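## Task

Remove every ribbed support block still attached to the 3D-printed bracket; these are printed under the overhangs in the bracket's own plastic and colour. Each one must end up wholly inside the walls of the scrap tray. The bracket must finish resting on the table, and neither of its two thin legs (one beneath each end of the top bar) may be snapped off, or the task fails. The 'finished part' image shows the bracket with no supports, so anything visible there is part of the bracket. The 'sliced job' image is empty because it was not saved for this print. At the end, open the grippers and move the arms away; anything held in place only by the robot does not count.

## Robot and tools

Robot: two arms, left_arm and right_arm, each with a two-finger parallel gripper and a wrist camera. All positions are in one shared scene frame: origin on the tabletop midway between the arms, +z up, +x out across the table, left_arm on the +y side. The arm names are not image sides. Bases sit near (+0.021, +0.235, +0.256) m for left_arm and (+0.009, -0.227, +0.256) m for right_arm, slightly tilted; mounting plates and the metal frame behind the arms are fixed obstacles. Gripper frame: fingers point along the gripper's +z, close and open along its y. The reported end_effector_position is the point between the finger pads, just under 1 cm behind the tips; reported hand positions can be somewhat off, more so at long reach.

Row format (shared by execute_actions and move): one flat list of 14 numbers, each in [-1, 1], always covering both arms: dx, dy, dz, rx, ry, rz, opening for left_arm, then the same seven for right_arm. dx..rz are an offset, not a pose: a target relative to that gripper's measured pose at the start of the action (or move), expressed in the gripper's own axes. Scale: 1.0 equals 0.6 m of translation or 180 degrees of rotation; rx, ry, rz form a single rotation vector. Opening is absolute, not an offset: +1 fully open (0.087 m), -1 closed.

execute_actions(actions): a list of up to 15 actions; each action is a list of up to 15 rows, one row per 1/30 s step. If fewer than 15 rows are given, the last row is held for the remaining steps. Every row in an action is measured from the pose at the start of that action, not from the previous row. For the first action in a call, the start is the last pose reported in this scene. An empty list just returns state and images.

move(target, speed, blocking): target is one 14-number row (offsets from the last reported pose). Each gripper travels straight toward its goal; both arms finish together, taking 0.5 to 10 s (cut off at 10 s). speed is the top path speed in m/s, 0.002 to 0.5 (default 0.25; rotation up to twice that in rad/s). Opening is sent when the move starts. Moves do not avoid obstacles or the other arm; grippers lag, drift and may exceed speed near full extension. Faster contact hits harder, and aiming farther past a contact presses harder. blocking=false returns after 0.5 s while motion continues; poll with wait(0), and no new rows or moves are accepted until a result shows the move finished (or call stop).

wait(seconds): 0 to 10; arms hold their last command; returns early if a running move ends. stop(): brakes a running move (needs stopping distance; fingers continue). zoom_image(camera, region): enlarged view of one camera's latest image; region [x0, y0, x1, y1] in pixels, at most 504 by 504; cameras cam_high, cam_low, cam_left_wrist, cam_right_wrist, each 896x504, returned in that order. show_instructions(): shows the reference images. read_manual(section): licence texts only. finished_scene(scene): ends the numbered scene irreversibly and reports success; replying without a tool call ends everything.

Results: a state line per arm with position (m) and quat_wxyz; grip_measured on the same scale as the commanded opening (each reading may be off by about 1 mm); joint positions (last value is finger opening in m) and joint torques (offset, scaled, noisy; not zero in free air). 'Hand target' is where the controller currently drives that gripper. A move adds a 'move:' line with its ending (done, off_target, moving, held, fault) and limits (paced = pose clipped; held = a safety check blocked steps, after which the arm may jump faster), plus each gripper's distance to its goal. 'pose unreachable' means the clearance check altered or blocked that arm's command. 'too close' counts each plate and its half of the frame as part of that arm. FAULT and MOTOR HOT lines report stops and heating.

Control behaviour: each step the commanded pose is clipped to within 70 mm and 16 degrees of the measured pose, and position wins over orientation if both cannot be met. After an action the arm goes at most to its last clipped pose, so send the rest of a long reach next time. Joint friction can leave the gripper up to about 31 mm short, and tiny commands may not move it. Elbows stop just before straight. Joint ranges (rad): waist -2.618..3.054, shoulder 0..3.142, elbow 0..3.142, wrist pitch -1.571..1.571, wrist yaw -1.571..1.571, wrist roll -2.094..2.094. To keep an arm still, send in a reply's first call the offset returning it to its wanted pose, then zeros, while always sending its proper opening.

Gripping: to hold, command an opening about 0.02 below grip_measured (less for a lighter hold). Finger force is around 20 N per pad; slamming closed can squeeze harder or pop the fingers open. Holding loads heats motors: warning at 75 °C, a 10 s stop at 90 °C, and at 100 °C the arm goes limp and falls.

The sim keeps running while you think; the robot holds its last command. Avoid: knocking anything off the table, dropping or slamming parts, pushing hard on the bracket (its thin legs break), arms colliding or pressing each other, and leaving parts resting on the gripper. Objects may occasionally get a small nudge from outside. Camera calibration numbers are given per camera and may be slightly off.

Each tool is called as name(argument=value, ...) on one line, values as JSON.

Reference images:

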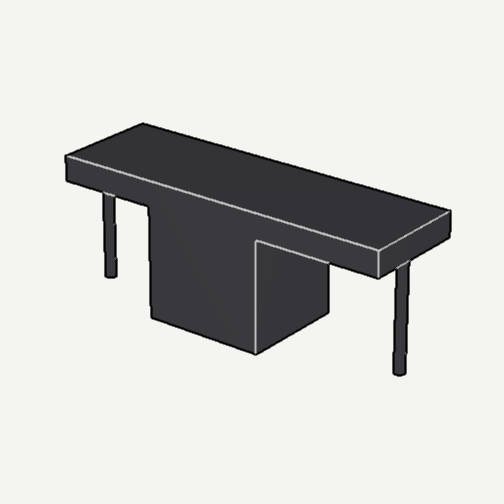

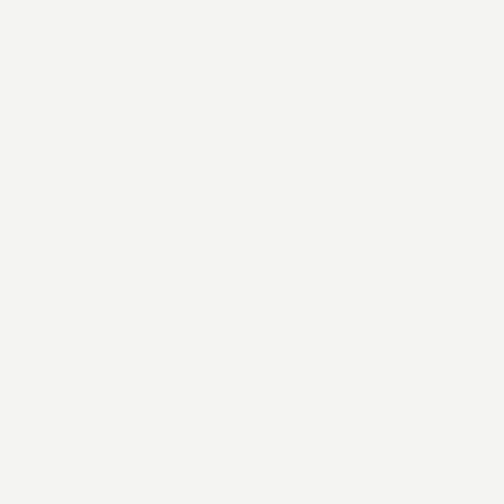

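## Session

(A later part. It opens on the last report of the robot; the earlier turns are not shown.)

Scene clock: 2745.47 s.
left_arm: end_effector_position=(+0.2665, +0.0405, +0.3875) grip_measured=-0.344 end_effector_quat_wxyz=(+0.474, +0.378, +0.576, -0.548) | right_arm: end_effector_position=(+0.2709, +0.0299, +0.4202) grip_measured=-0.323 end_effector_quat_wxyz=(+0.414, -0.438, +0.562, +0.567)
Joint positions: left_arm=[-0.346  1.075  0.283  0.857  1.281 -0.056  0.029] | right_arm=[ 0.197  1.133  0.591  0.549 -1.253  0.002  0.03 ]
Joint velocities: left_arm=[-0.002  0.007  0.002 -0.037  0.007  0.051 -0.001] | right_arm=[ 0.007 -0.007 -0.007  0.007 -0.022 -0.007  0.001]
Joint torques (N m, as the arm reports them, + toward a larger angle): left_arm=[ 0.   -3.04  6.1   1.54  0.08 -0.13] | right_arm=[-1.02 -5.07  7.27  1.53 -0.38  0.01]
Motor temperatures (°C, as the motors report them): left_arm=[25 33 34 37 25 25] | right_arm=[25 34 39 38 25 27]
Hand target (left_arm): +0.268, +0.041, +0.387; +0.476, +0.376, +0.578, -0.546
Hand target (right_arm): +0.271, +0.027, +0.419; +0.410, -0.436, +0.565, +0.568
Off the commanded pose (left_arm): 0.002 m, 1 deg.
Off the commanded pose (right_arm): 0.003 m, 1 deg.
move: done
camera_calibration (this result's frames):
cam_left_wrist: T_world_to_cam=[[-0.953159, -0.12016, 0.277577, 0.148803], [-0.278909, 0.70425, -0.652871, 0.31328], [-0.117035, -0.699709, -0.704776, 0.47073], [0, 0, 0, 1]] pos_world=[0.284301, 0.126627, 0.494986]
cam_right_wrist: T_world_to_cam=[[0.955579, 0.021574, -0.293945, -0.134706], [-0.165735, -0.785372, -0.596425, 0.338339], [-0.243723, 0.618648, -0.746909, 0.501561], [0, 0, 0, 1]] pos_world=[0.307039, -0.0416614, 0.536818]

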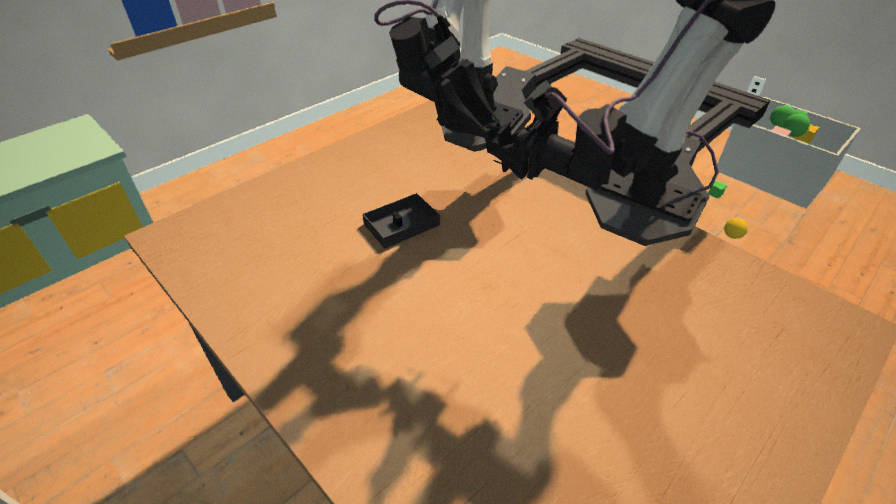

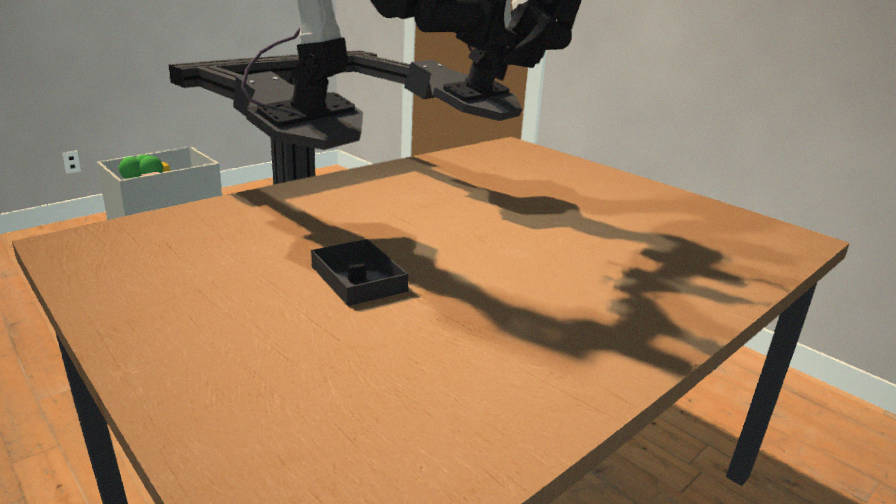

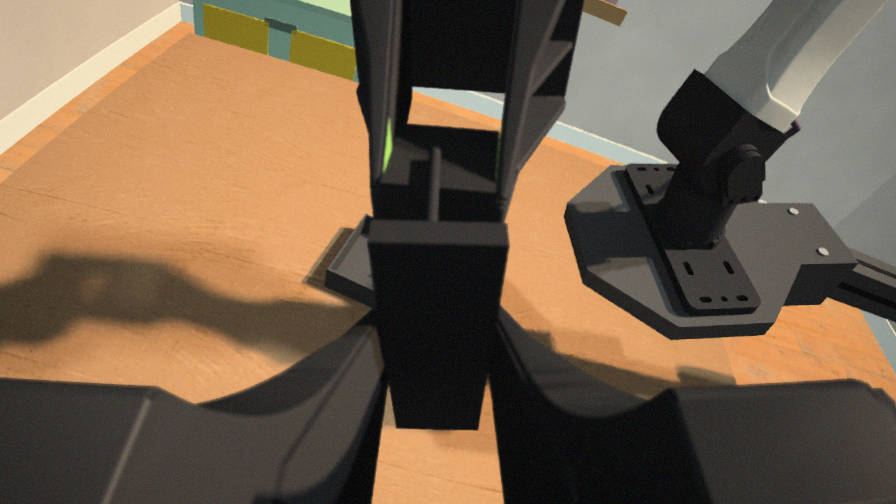

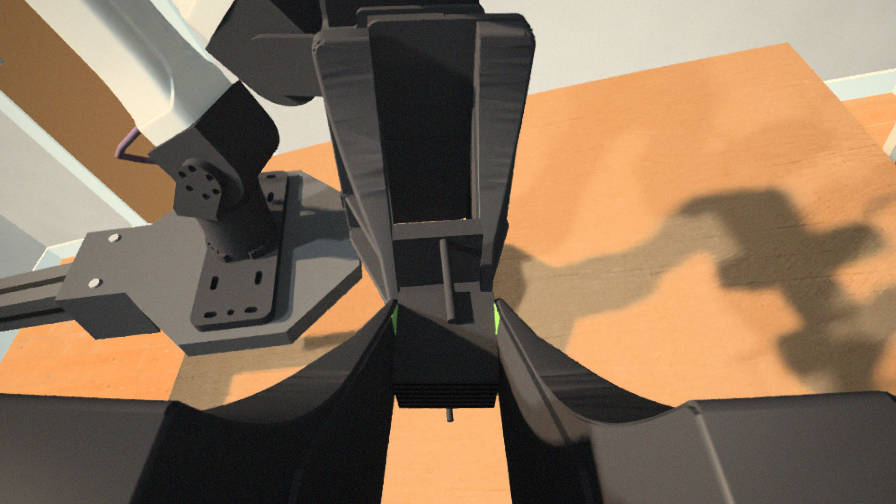

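move(target=[0, 0.00267, 0, -0.00286, 0, 0, -0.395, 0.00167, -0.00358, -0.0468, -0.0086, 0.00086, 0.00306, -0.37], speed=0.025)

Scene clock: 2759.50 s.
left_arm: end_effector_position=(+0.2665, +0.0405, +0.3875) grip_measured=-0.344 end_effector_quat_wxyz=(+0.474, +0.378, +0.576, -0.548) | right_arm: end_effector_position=(+0.2737, +0.0046, +0.4199) grip_measured=-0.323 end_effector_quat_wxyz=(+0.408, -0.443, +0.555, +0.574)
Joint positions: left_arm=[-0.346  1.075  0.283  0.857  1.281 -0.056  0.029] | right_arm=[ 0.08   1.133  0.591  0.549 -1.396  0.002  0.03 ]
Joint velocities: left_arm=[-0.017  0.012  0.002  0.022 -0.007 -0.037 -0.   ] | right_arm=[ 0.002  0.007 -0.002 -0.007 -0.066 -0.066 -0.001]
Joint torques (N m, as the arm reports them, + toward a larger angle): left_arm=[-0.01 -3.    6.24  1.54  0.09 -0.11] | right_arm=[-1.12 -5.01  7.08  1.42 -0.4   0.01]
Motor temperatures (°C, as the motors report them): left_arm=[25 33 34 37 25 25] | right_arm=[25 34 39 38 25 27]
Hand target (left_arm): +0.268, +0.041, +0.387; +0.476, +0.376, +0.578, -0.546
Hand target (right_arm): +0.274, +0.002, +0.419; +0.404, -0.441, +0.557, +0.576
Off the commanded pose (left_arm): 0.002 m, 1 deg.
Off the commanded pose (right_arm): 0.003 m, 1 deg.
move: done
camera_calibration (this result's frames):
cam_left_wrist: T_world_to_cam=[[-0.953159, -0.12016, 0.277577, 0.148803], [-0.278909, 0.70425, -0.652871, 0.31328], [-0.117035, -0.699709, -0.704776, 0.47073], [0, 0, 0, 1]] pos_world=[0.284301, 0.126627, 0.494986]
cam_right_wrist: T_world_to_cam=[[0.954582, 0.0478553, -0.29408, -0.1367], [-0.145889, -0.785527, -0.601384, 0.315365], [-0.259787, 0.616974, -0.742869, 0.520373], [0, 0, 0, 1]] pos_world=[0.311686, -0.0667869, 0.536024]

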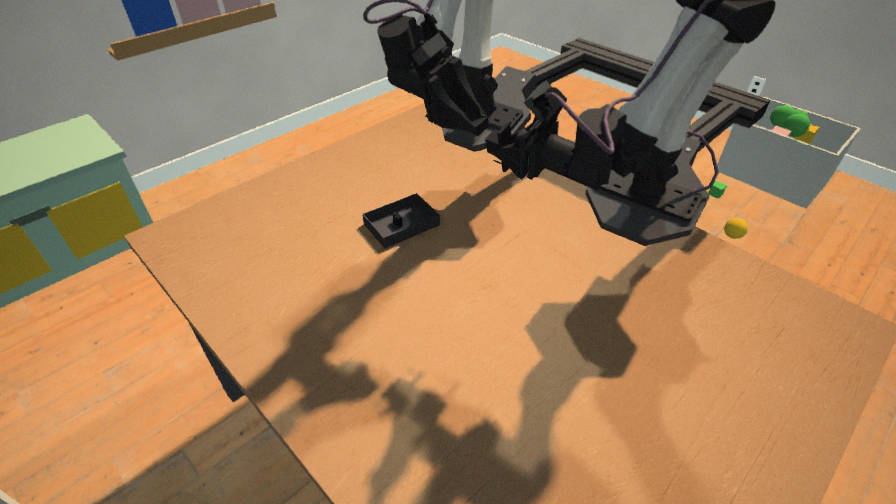

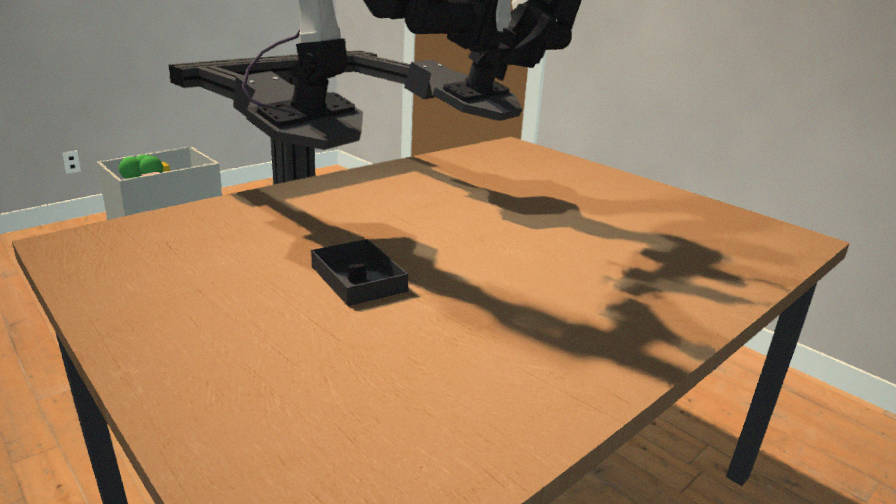

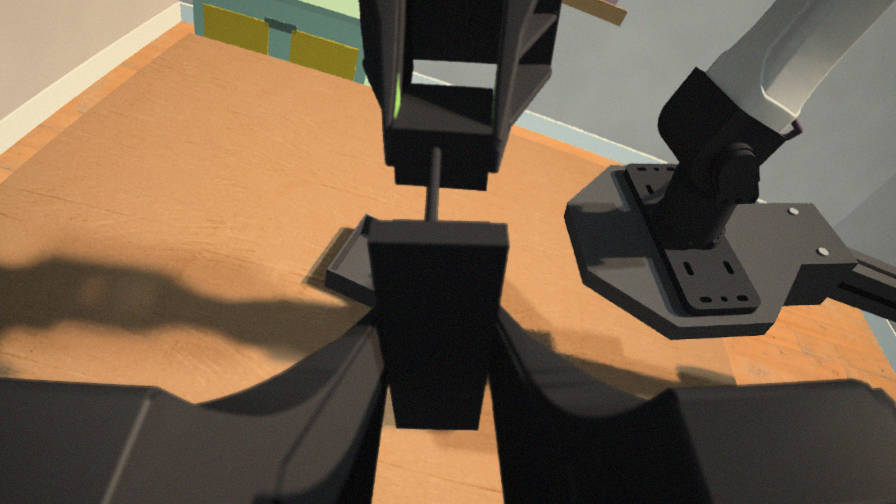

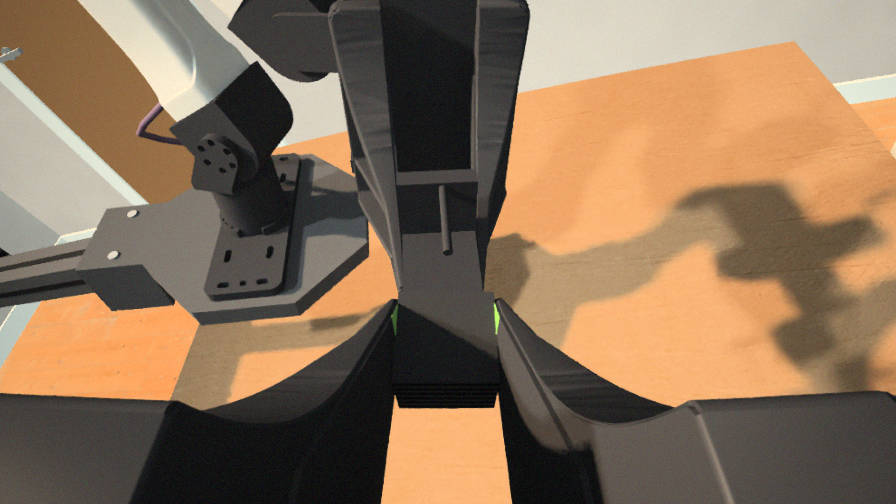

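move(target=[0.2107, 0.2380, -0.0837, -0.2292, 0.1176, -0.1733, -0.395, 0.2418, -0.2528, -0.1873, 0.2695, 0.0803, 0.2022, -0.37], speed=0.25)

Scene clock: 2841.93 s.
left_arm: end_effector_position=(+0.3646, +0.0973, +0.2287) grip_measured=-0.344 end_effector_quat_wxyz=(+0.322, +0.122, +0.874, -0.342) | right_arm: end_effector_position=(+0.3842, -0.0976, +0.2441) grip_measured=-0.323 end_effector_quat_wxyz=(+0.296, -0.125, +0.882, +0.345)
Joint positions: left_arm=[-0.289  1.504  0.553  0.369  0.607 -0.022  0.029] | right_arm=[-0.129  1.531  0.749  0.162 -0.751  0.02   0.03 ]
Joint velocities: left_arm=[-0.007  0.007  0.007 -0.022 -0.081  0.037  0.001] | right_arm=[-0.012  0.007 -0.012 -0.066 -0.007 -0.022  0.001]
Joint torques (N m, as the arm reports them, + toward a larger angle): left_arm=[-0.85 -4.44  7.03  1.32  0.23 -0.19] | right_arm=[-1.29 -6.58  7.93  1.29 -0.32  0.08]
Motor temperatures (°C, as the motors report them): left_arm=[25 32 35 38 25 25] | right_arm=[25 34 39 37 25 27]
Hand target (left_arm): +0.364, +0.096, +0.223; +0.307, +0.116, +0.881, -0.341
Hand target (right_arm): +0.390, -0.102, +0.242; +0.292, -0.113, +0.887, +0.339
Off the commanded pose (left_arm): 0.005 m, 2 deg.
Off the commanded pose (right_arm): 0.007 m, 2 deg.
move: done
camera_calibration (this result's frames):
cam_left_wrist: T_world_to_cam=[[-0.426387, -0.741522, 0.518014, 0.106532], [-0.860978, 0.508291, 0.018916, 0.274612], [-0.277328, -0.437933, -0.855163, 0.477433], [0, 0, 0, 1]] pos_world=[0.414265, 0.148496, 0.347904]
cam_right_wrist: T_world_to_cam=[[0.407009, -0.734007, -0.543671, -0.0939913], [-0.848308, -0.524449, 0.0729848, 0.276236], [-0.338699, 0.431495, -0.836119, 0.516498], [0, 0, 0, 1]] pos_world=[0.447526, -0.146985, 0.360592]

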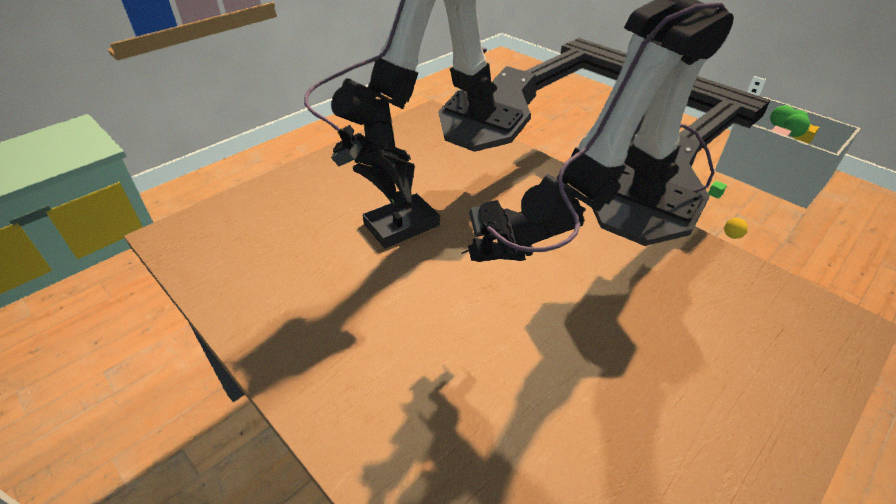

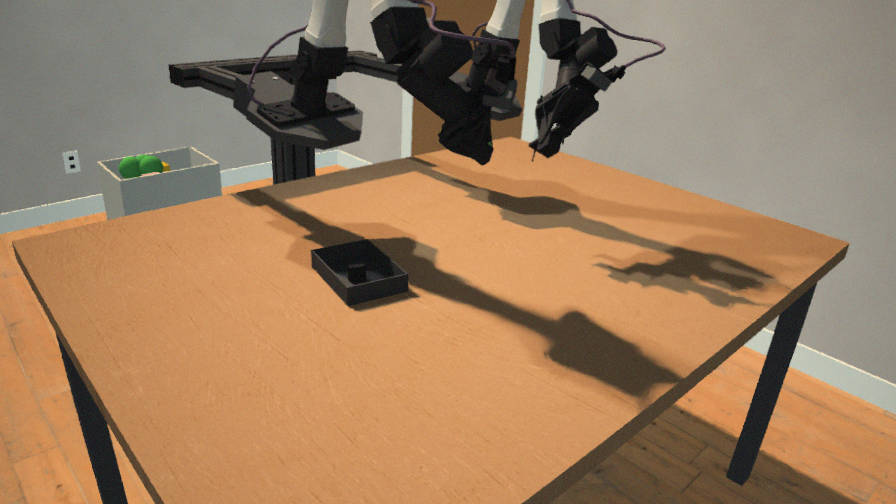

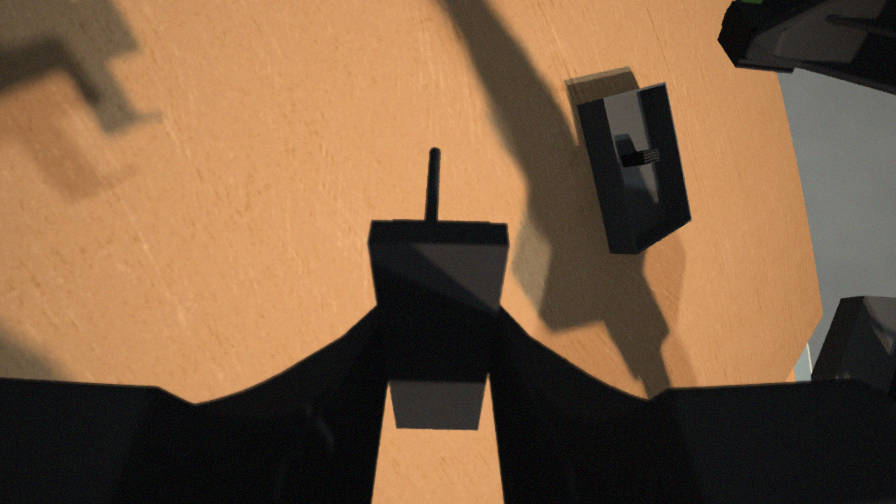

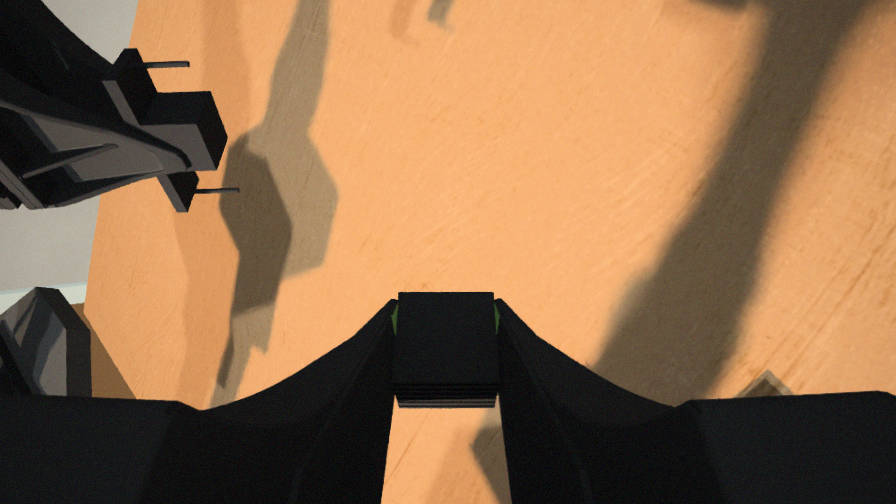

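move(target=[0.2353, 0.2343, -0.0622, -0.2264, 0.2138, -0.0645, -0.395, 0.2737, -0.3048, -0.1322, 0.2551, 0.1774, 0.1555, -0.37], speed=0.25)

Scene clock: 2879.63 s.
left_arm: end_effector_position=(+0.3028, +0.2208, +0.0870) grip_measured=-0.344 end_effector_quat_wxyz=(+0.026, +0.030, +0.999, +0.002) | right_arm: end_effector_position=(+0.2991, -0.2844, +0.0945) grip_measured=-0.323 end_effector_quat_wxyz=(-0.004, +0.113, +0.994, -0.003)
Joint positions: left_arm=[-0.248  1.953  0.822 -0.117 -0.089  0.009  0.029] | right_arm=[-0.361  1.985  0.95  -0.271 -0.076  0.026  0.03 ]
Joint velocities: left_arm=[ 0.002 -0.007 -0.012 -0.007 -0.022  0.022 -0.001] | right_arm=[-0.012 -0.002  0.007  0.037  0.051 -0.037 -0.   ]
Joint torques (N m, as the arm reports them, + toward a larger angle): left_arm=[ 0.89 -6.44  4.78  0.33 -0.05 -0.25] | right_arm=[-2.25 -8.25  5.55  0.18  0.06  0.12]
Motor temperatures (°C, as the motors report them): left_arm=[25 33 36 36 25 25] | right_arm=[25 35 40 37 25 27]
Hand target (left_arm): +0.300, +0.226, +0.083; +0.012, +0.023, +1.000, +0.009
Hand target (right_arm): +0.302, -0.290, +0.093; -0.007, +0.122, +0.992, -0.009
Off the commanded pose (left_arm): 0.005 m, 2 deg.
Off the commanded pose (right_arm): 0.005 m, 1 deg.
move: done
camera_calibration (this result's frames):
cam_left_wrist: T_world_to_cam=[[-0.0555343, -0.998383, -0.0121007, 0.235761], [-0.680335, 0.0289671, 0.732328, 0.150335], [-0.730794, 0.0489019, -0.680844, 0.407839], [0, 0, 0, 1]] pos_world=[0.413417, 0.211081, 0.170433]
cam_right_wrist: T_world_to_cam=[[-0.24288, -0.969992, 0.0111315, -0.202967], [-0.611058, 0.161897, 0.774853, 0.174937], [-0.753404, 0.181394, -0.632043, 0.476824], [0, 0, 0, 1]] pos_world=[0.416841, -0.311692, 0.168082]

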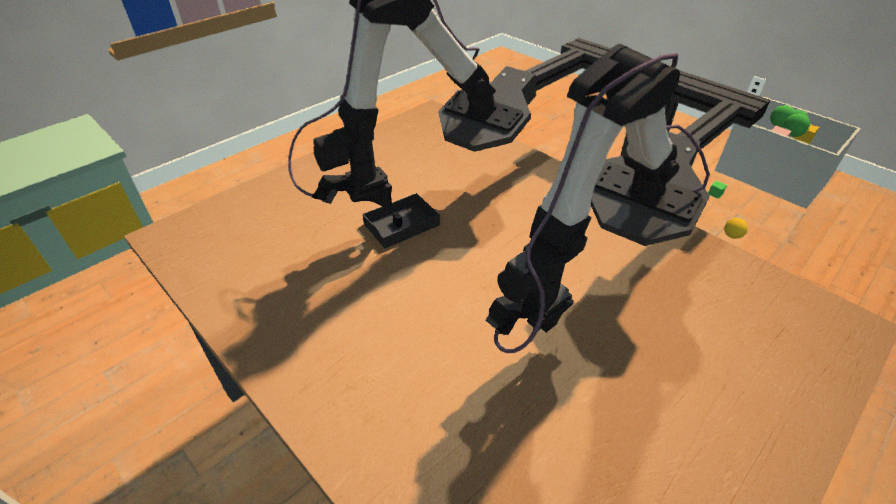

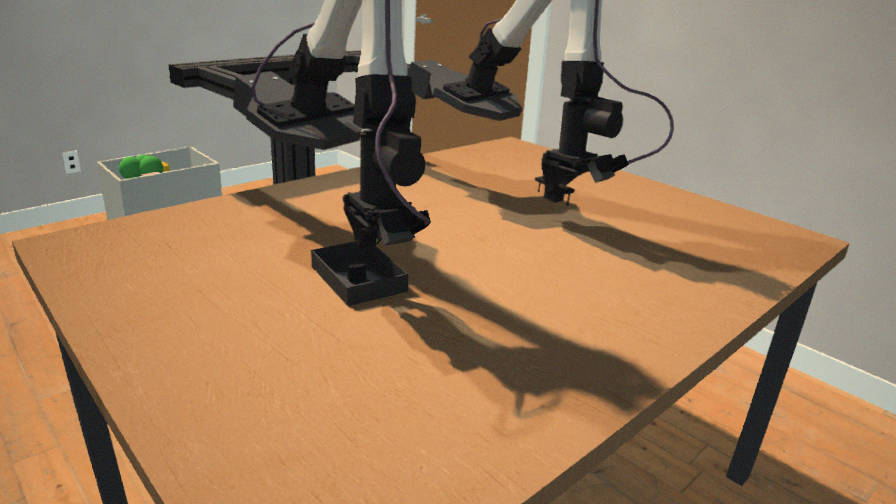

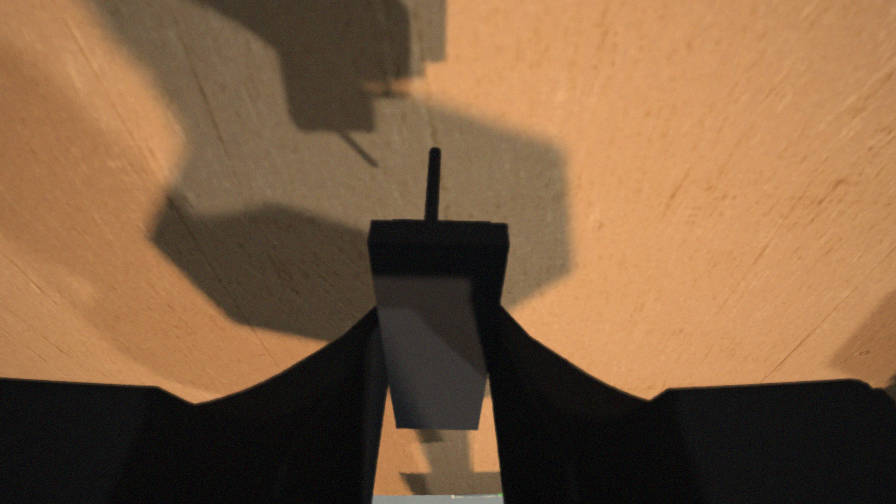

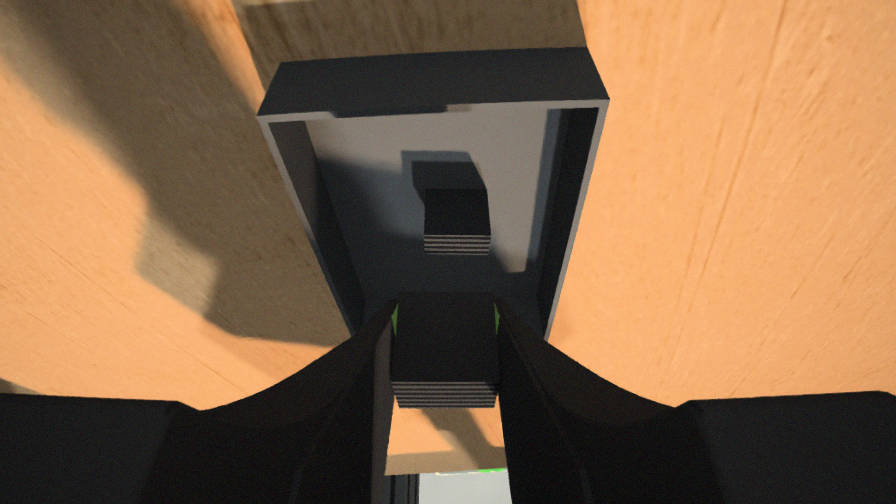

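move(target=[-0.0102, 0.0057, 0.0843, -0.001, -0.0095, -0.0037, -0.395, -0.0082, 0.0073, 0.0910, -0.001, -0.0118, -0.0037, -0.37], speed=0.08)

Scene clock: 2920.90 s.
left_arm: end_effector_position=(+0.3052, +0.2216, +0.0423) grip_measured=-0.344 end_effector_quat_wxyz=(+0.037, +0.027, +0.999, +0.004) | right_arm: end_effector_position=(+0.2993, -0.2837, +0.0434) grip_measured=-0.323 end_effector_quat_wxyz=(+0.011, +0.108, +0.994, -0.003)
Joint positions: left_arm=[-0.235  2.129  0.842  0.063 -0.091  0.016  0.029] | right_arm=[-0.347  2.158  0.95  -0.068 -0.074  0.033  0.03 ]
Joint velocities: left_arm=[ 0.007  0.002 -0.007 -0.051  0.007 -0.081  0.001] | right_arm=[-0.007 -0.012 -0.012  0.007  0.095 -0.095 -0.   ]
Joint torques (N m, as the arm reports them, + toward a larger angle): left_arm=[ 0.93 -6.68  3.88  0.68  0.11 -0.1 ] | right_arm=[-0.34 -8.57  3.79  0.48 -0.05  0.11]
Motor temperatures (°C, as the motors report them): left_arm=[25 36 34 33 25 25] | right_arm=[26 38 38 34 25 27]
Hand target (left_arm): +0.311, +0.224, +0.037; +0.041, +0.025, +0.999, +0.003
Hand target (right_arm): +0.305, -0.281, +0.040; +0.015, +0.107, +0.994, -0.003
Off the commanded pose (left_arm): 0.009 m, 1 deg.
Off the commanded pose (right_arm): 0.007 m, 1 deg.
move: done
camera_calibration (this result's frames):
cam_left_wrist: T_world_to_cam=[[-0.0490589, -0.998631, -0.0181664, 0.234519], [-0.696468, 0.0211666, 0.717276, 0.192025], [-0.715909, 0.0478411, -0.696553, 0.375463], [0, 0, 0, 1]] pos_world=[0.414041, 0.212171, 0.128055]
cam_right_wrist: T_world_to_cam=[[-0.233972, -0.972213, 0.00771649, -0.204881], [-0.634344, 0.158666, 0.756593, 0.221316], [-0.736794, 0.172126, -0.65384, 0.437896], [0, 0, 0, 1]] pos_world=[0.415093, -0.309676, 0.120449]

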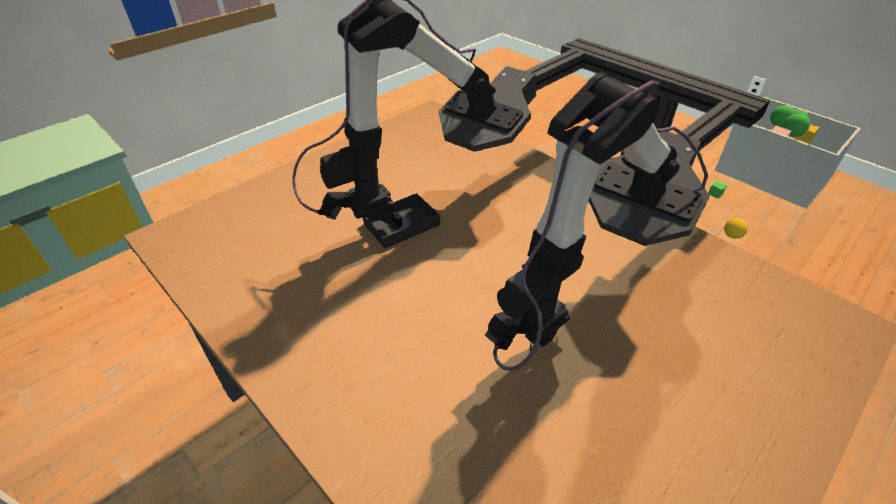

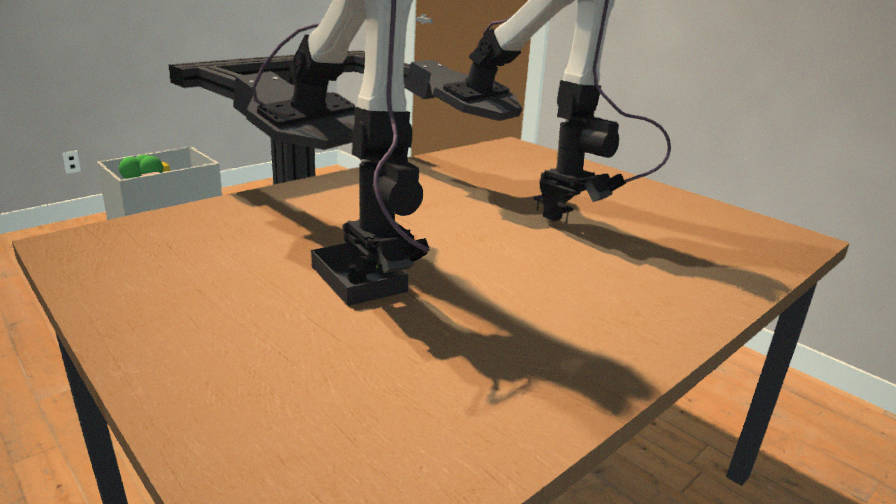

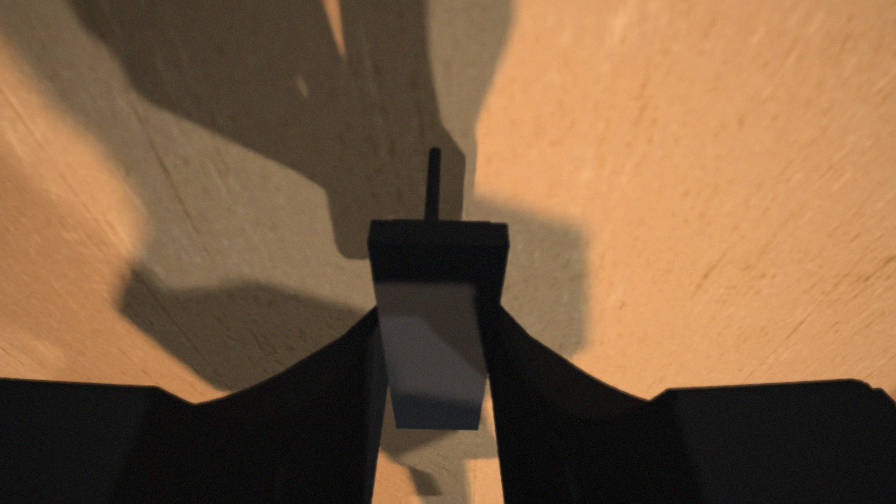

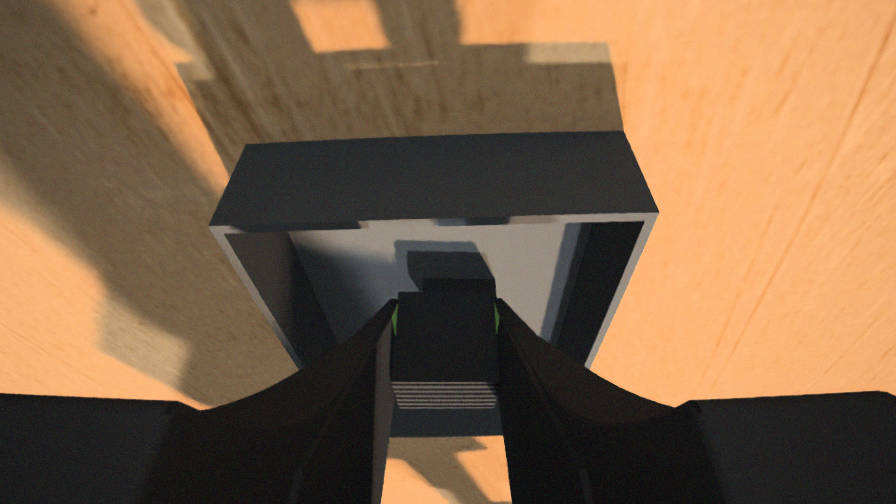

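zoom_image(camera="cam_low", region=[500, 160, 640, 240])

zoom_image(camera="cam_high", region=[470, 290, 610, 390])

Region (500, 160, 640, 240) of cam_low's 896x504 image, scaled by 3.600, with more detail than that image has; it fills the top 288 rows of this view, and the rest is white.

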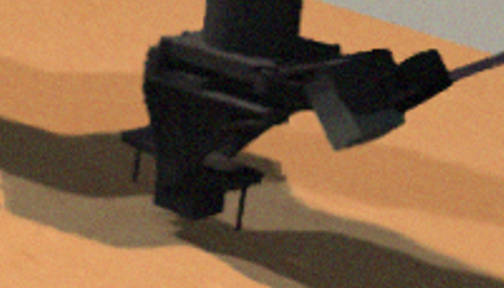

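Region (470, 290, 610, 390) of cam_high's 896x504 image, scaled by 3.600, with more detail than that image has; it fills the top 360 rows of this view, and the rest is white.

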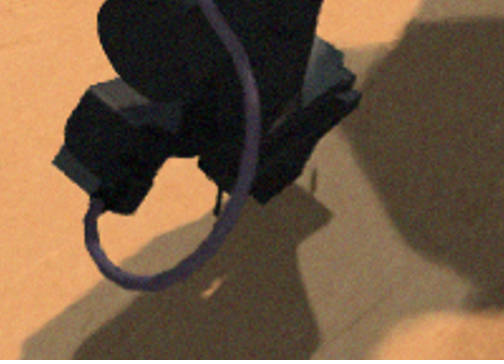

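zoom_image(camera="cam_left_wrist", region=[340, 130, 540, 450])

Region (340, 130, 540, 450) of cam_left_wrist's 896x504 image, scaled by 1.575, with more detail than that image has; it fills the left 315 columns of this view, and the rest is white.

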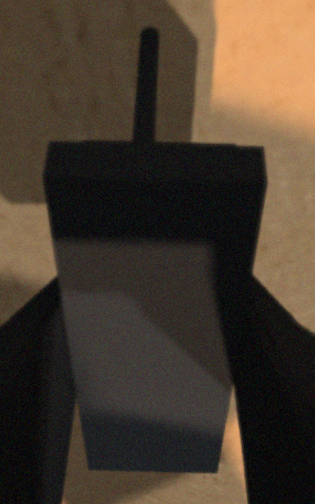

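move(target=[0.0214, -0.0027, 0.0292, 0, 0.0079, 0.0007, -0.395, 0.0193, 0.001, 0.0518, 0, 0.0016, 0, -0.37], speed=0.04)

Scene clock: 2977.03 s.
left_arm: end_effector_position=(+0.2979, +0.2210, +0.0299) grip_measured=-0.344 end_effector_quat_wxyz=(+0.030, +0.028, +0.999, +0.005) | right_arm: end_effector_position=(+0.2915, -0.2844, +0.0164) grip_measured=-0.323 end_effector_quat_wxyz=(+0.011, +0.108, +0.994, -0.003)
Joint positions: left_arm=[-0.235  2.179  0.842  0.098 -0.091  0.016  0.029] | right_arm=[-0.347  2.256  0.95   0.03  -0.074  0.033  0.03 ]
Joint velocities: left_arm=[ 0.007 -0.017  0.002 -0.066  0.022  0.081  0.001] | right_arm=[ 0.002 -0.007  0.002  0.022 -0.037  0.037 -0.002]
Joint torques (N m, as the arm reports them, + toward a larger angle): left_arm=[-0.25 -6.7   1.65  0.62  0.04 -0.17] | right_arm=[-0.55 -8.53  1.76  0.46 -0.06  0.1 ]
Motor temperatures (°C, as the motors report them): left_arm=[25 37 33 32 25 25] | right_arm=[25 40 35 33 25 27]
Hand target (left_arm): +0.293, +0.221, +0.024; +0.025, +0.028, +0.999, +0.005
Hand target (right_arm): +0.289, -0.281, +0.012; +0.008, +0.108, +0.994, -0.003
Off the commanded pose (left_arm): 0.007 m, 1 deg.
Off the commanded pose (right_arm): 0.006 m, 0 deg.
move: done
camera_calibration (this result's frames):
cam_left_wrist: T_world_to_cam=[[-0.0505003, -0.99856, -0.0180998, 0.233665], [-0.686018, 0.0215117, 0.727267, 0.192351], [-0.72583, 0.049144, -0.686116, 0.363998], [0, 0, 0, 1]] pos_world=[0.407957, 0.211303, 0.114084]
cam_right_wrist: T_world_to_cam=[[-0.234263, -0.972143, 0.00765002, -0.207074], [-0.635148, 0.159003, 0.755847, 0.237293], [-0.736008, 0.172208, -0.654703, 0.414438], [0, 0, 0, 1]] pos_world=[0.407236, -0.310405, 0.0935609]

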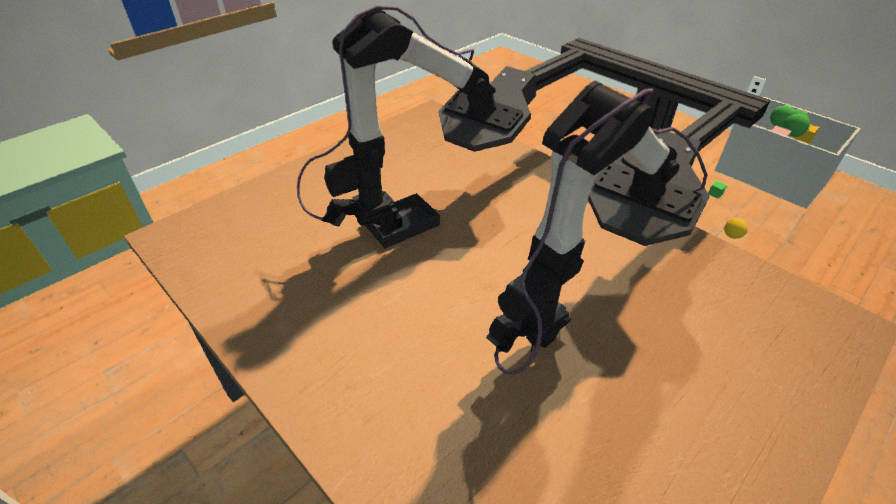

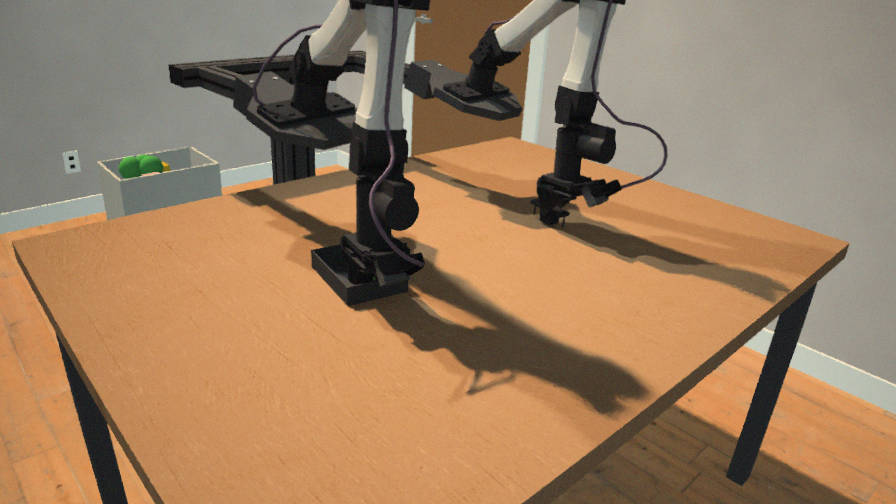

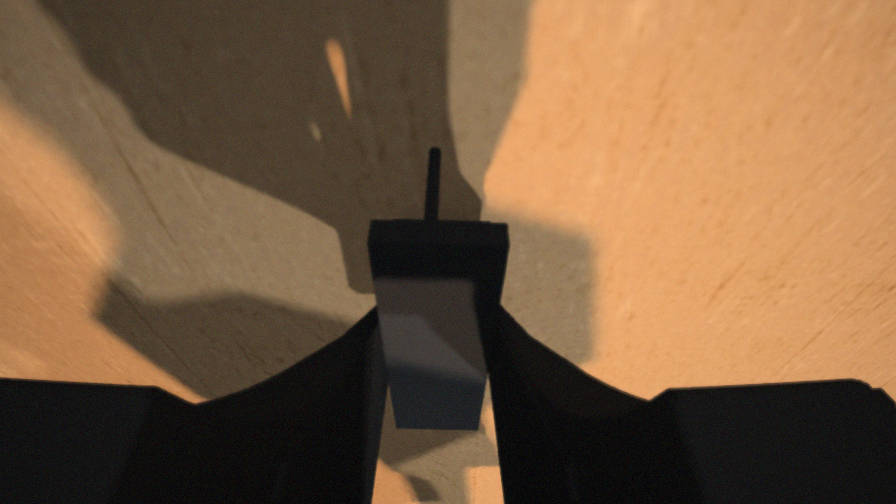

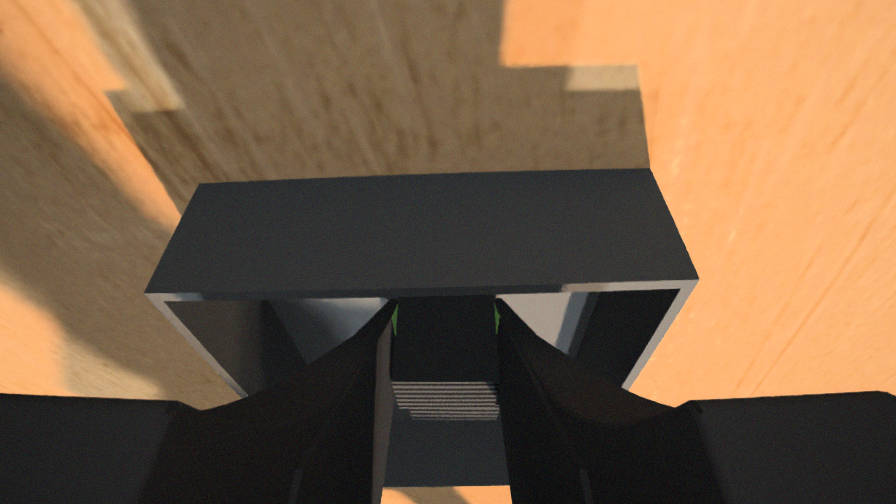

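move(target=[0.0092, -0.0012, 0.0128, 0, 0.0032, 0.0003, -0.395, 0.0066, -0.0008, 0.0114, 0, 0.0017, 0, -0.37], speed=0.02)

Scene clock: 2988.97 s.
left_arm: end_effector_position=(+0.3000, +0.2208, +0.0297) grip_measured=-0.344 end_effector_quat_wxyz=(+0.034, +0.028, +0.999, +0.004) | right_arm: end_effector_position=(+0.2945, -0.2850, +0.0160) grip_measured=-0.323 end_effector_quat_wxyz=(+0.017, +0.108, +0.994, -0.004)
Joint positions: left_arm=[-0.235  2.179  0.842  0.106 -0.091  0.016  0.029] | right_arm=[-0.347  2.256  0.95   0.042 -0.074  0.033  0.03 ]
Joint velocities: left_arm=[ 0.007 -0.002 -0.017 -0.037 -0.022 -0.007 -0.   ] | right_arm=[ 0.002 -0.012 -0.007 -0.007 -0.037  0.037 -0.   ]
Joint torques (N m, as the arm reports them, + toward a larger angle): left_arm=[-0.28 -6.31  1.61  0.64  0.03 -0.17] | right_arm=[-1.42 -7.88  1.77  0.5  -0.08  0.04]
Motor temperatures (°C, as the motors report them): left_arm=[25 37 33 32 25 25] | right_arm=[25 41 35 32 25 27]
Hand target (left_arm): +0.292, +0.221, +0.022; +0.025, +0.029, +0.999, +0.005
Hand target (right_arm): +0.288, -0.284, +0.010; +0.009, +0.108, +0.994, -0.003
Off the commanded pose (left_arm): 0.011 m, 1 deg.
Off the commanded pose (right_arm): 0.009 m, 1 deg.
move: off_target (left_arm)
camera_calibration (this result's frames):
cam_left_wrist: T_world_to_cam=[[-0.0496659, -0.998601, -0.0181409, 0.233415], [-0.692086, 0.0213142, 0.721501, 0.195987], [-0.720105, 0.0483891, -0.692176, 0.364011], [0, 0, 0, 1]] pos_world=[0.409359, 0.211297, 0.11479]
cam_right_wrist: T_world_to_cam=[[-0.233411, -0.972353, 0.00703666, -0.207249], [-0.644294, 0.160073, 0.747838, 0.242731], [-0.728289, 0.17002, -0.663844, 0.413719], [0, 0, 0, 1]] pos_world=[0.409323, -0.310715, 0.0945795]

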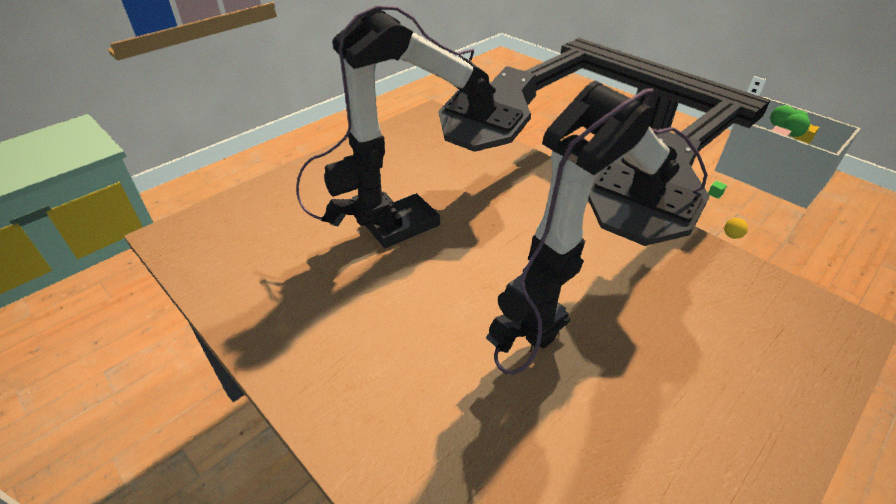

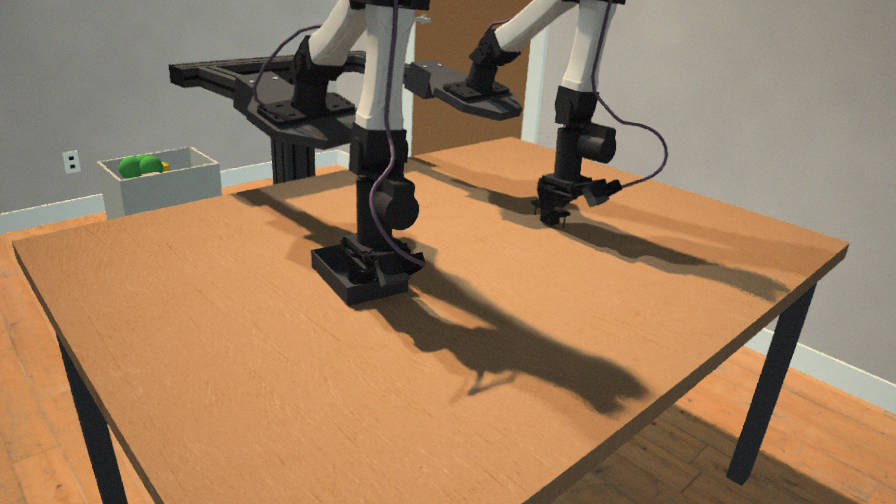

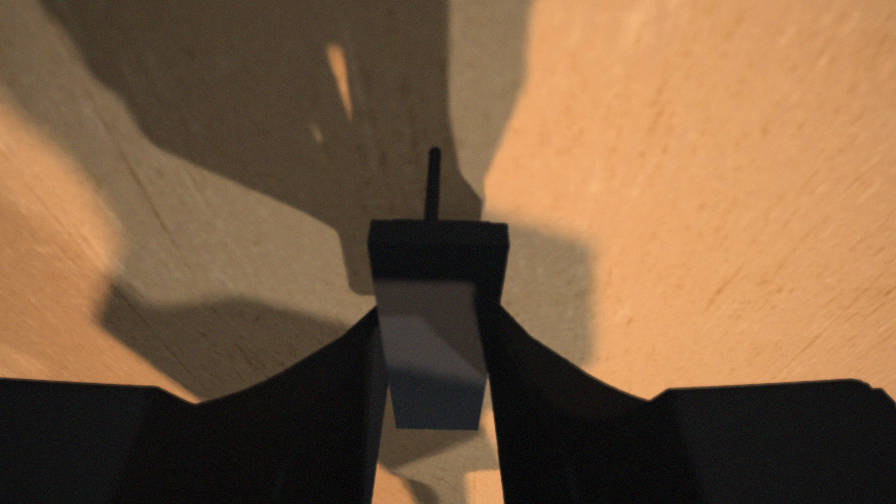

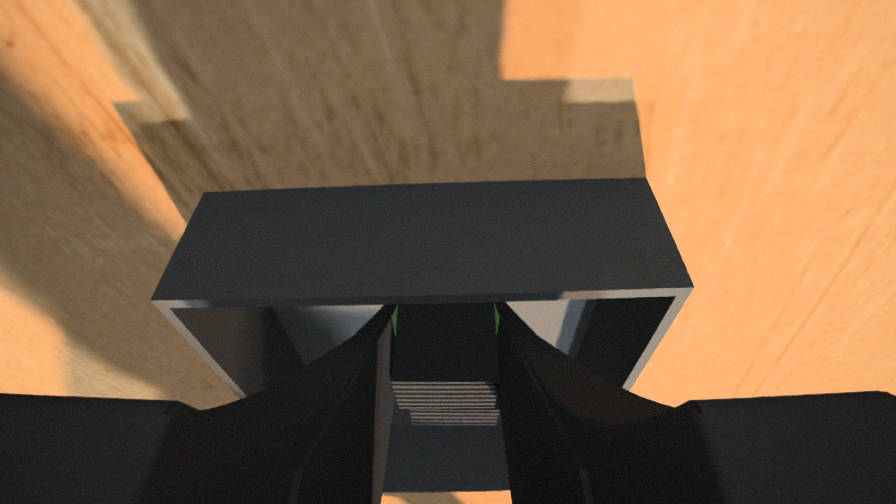

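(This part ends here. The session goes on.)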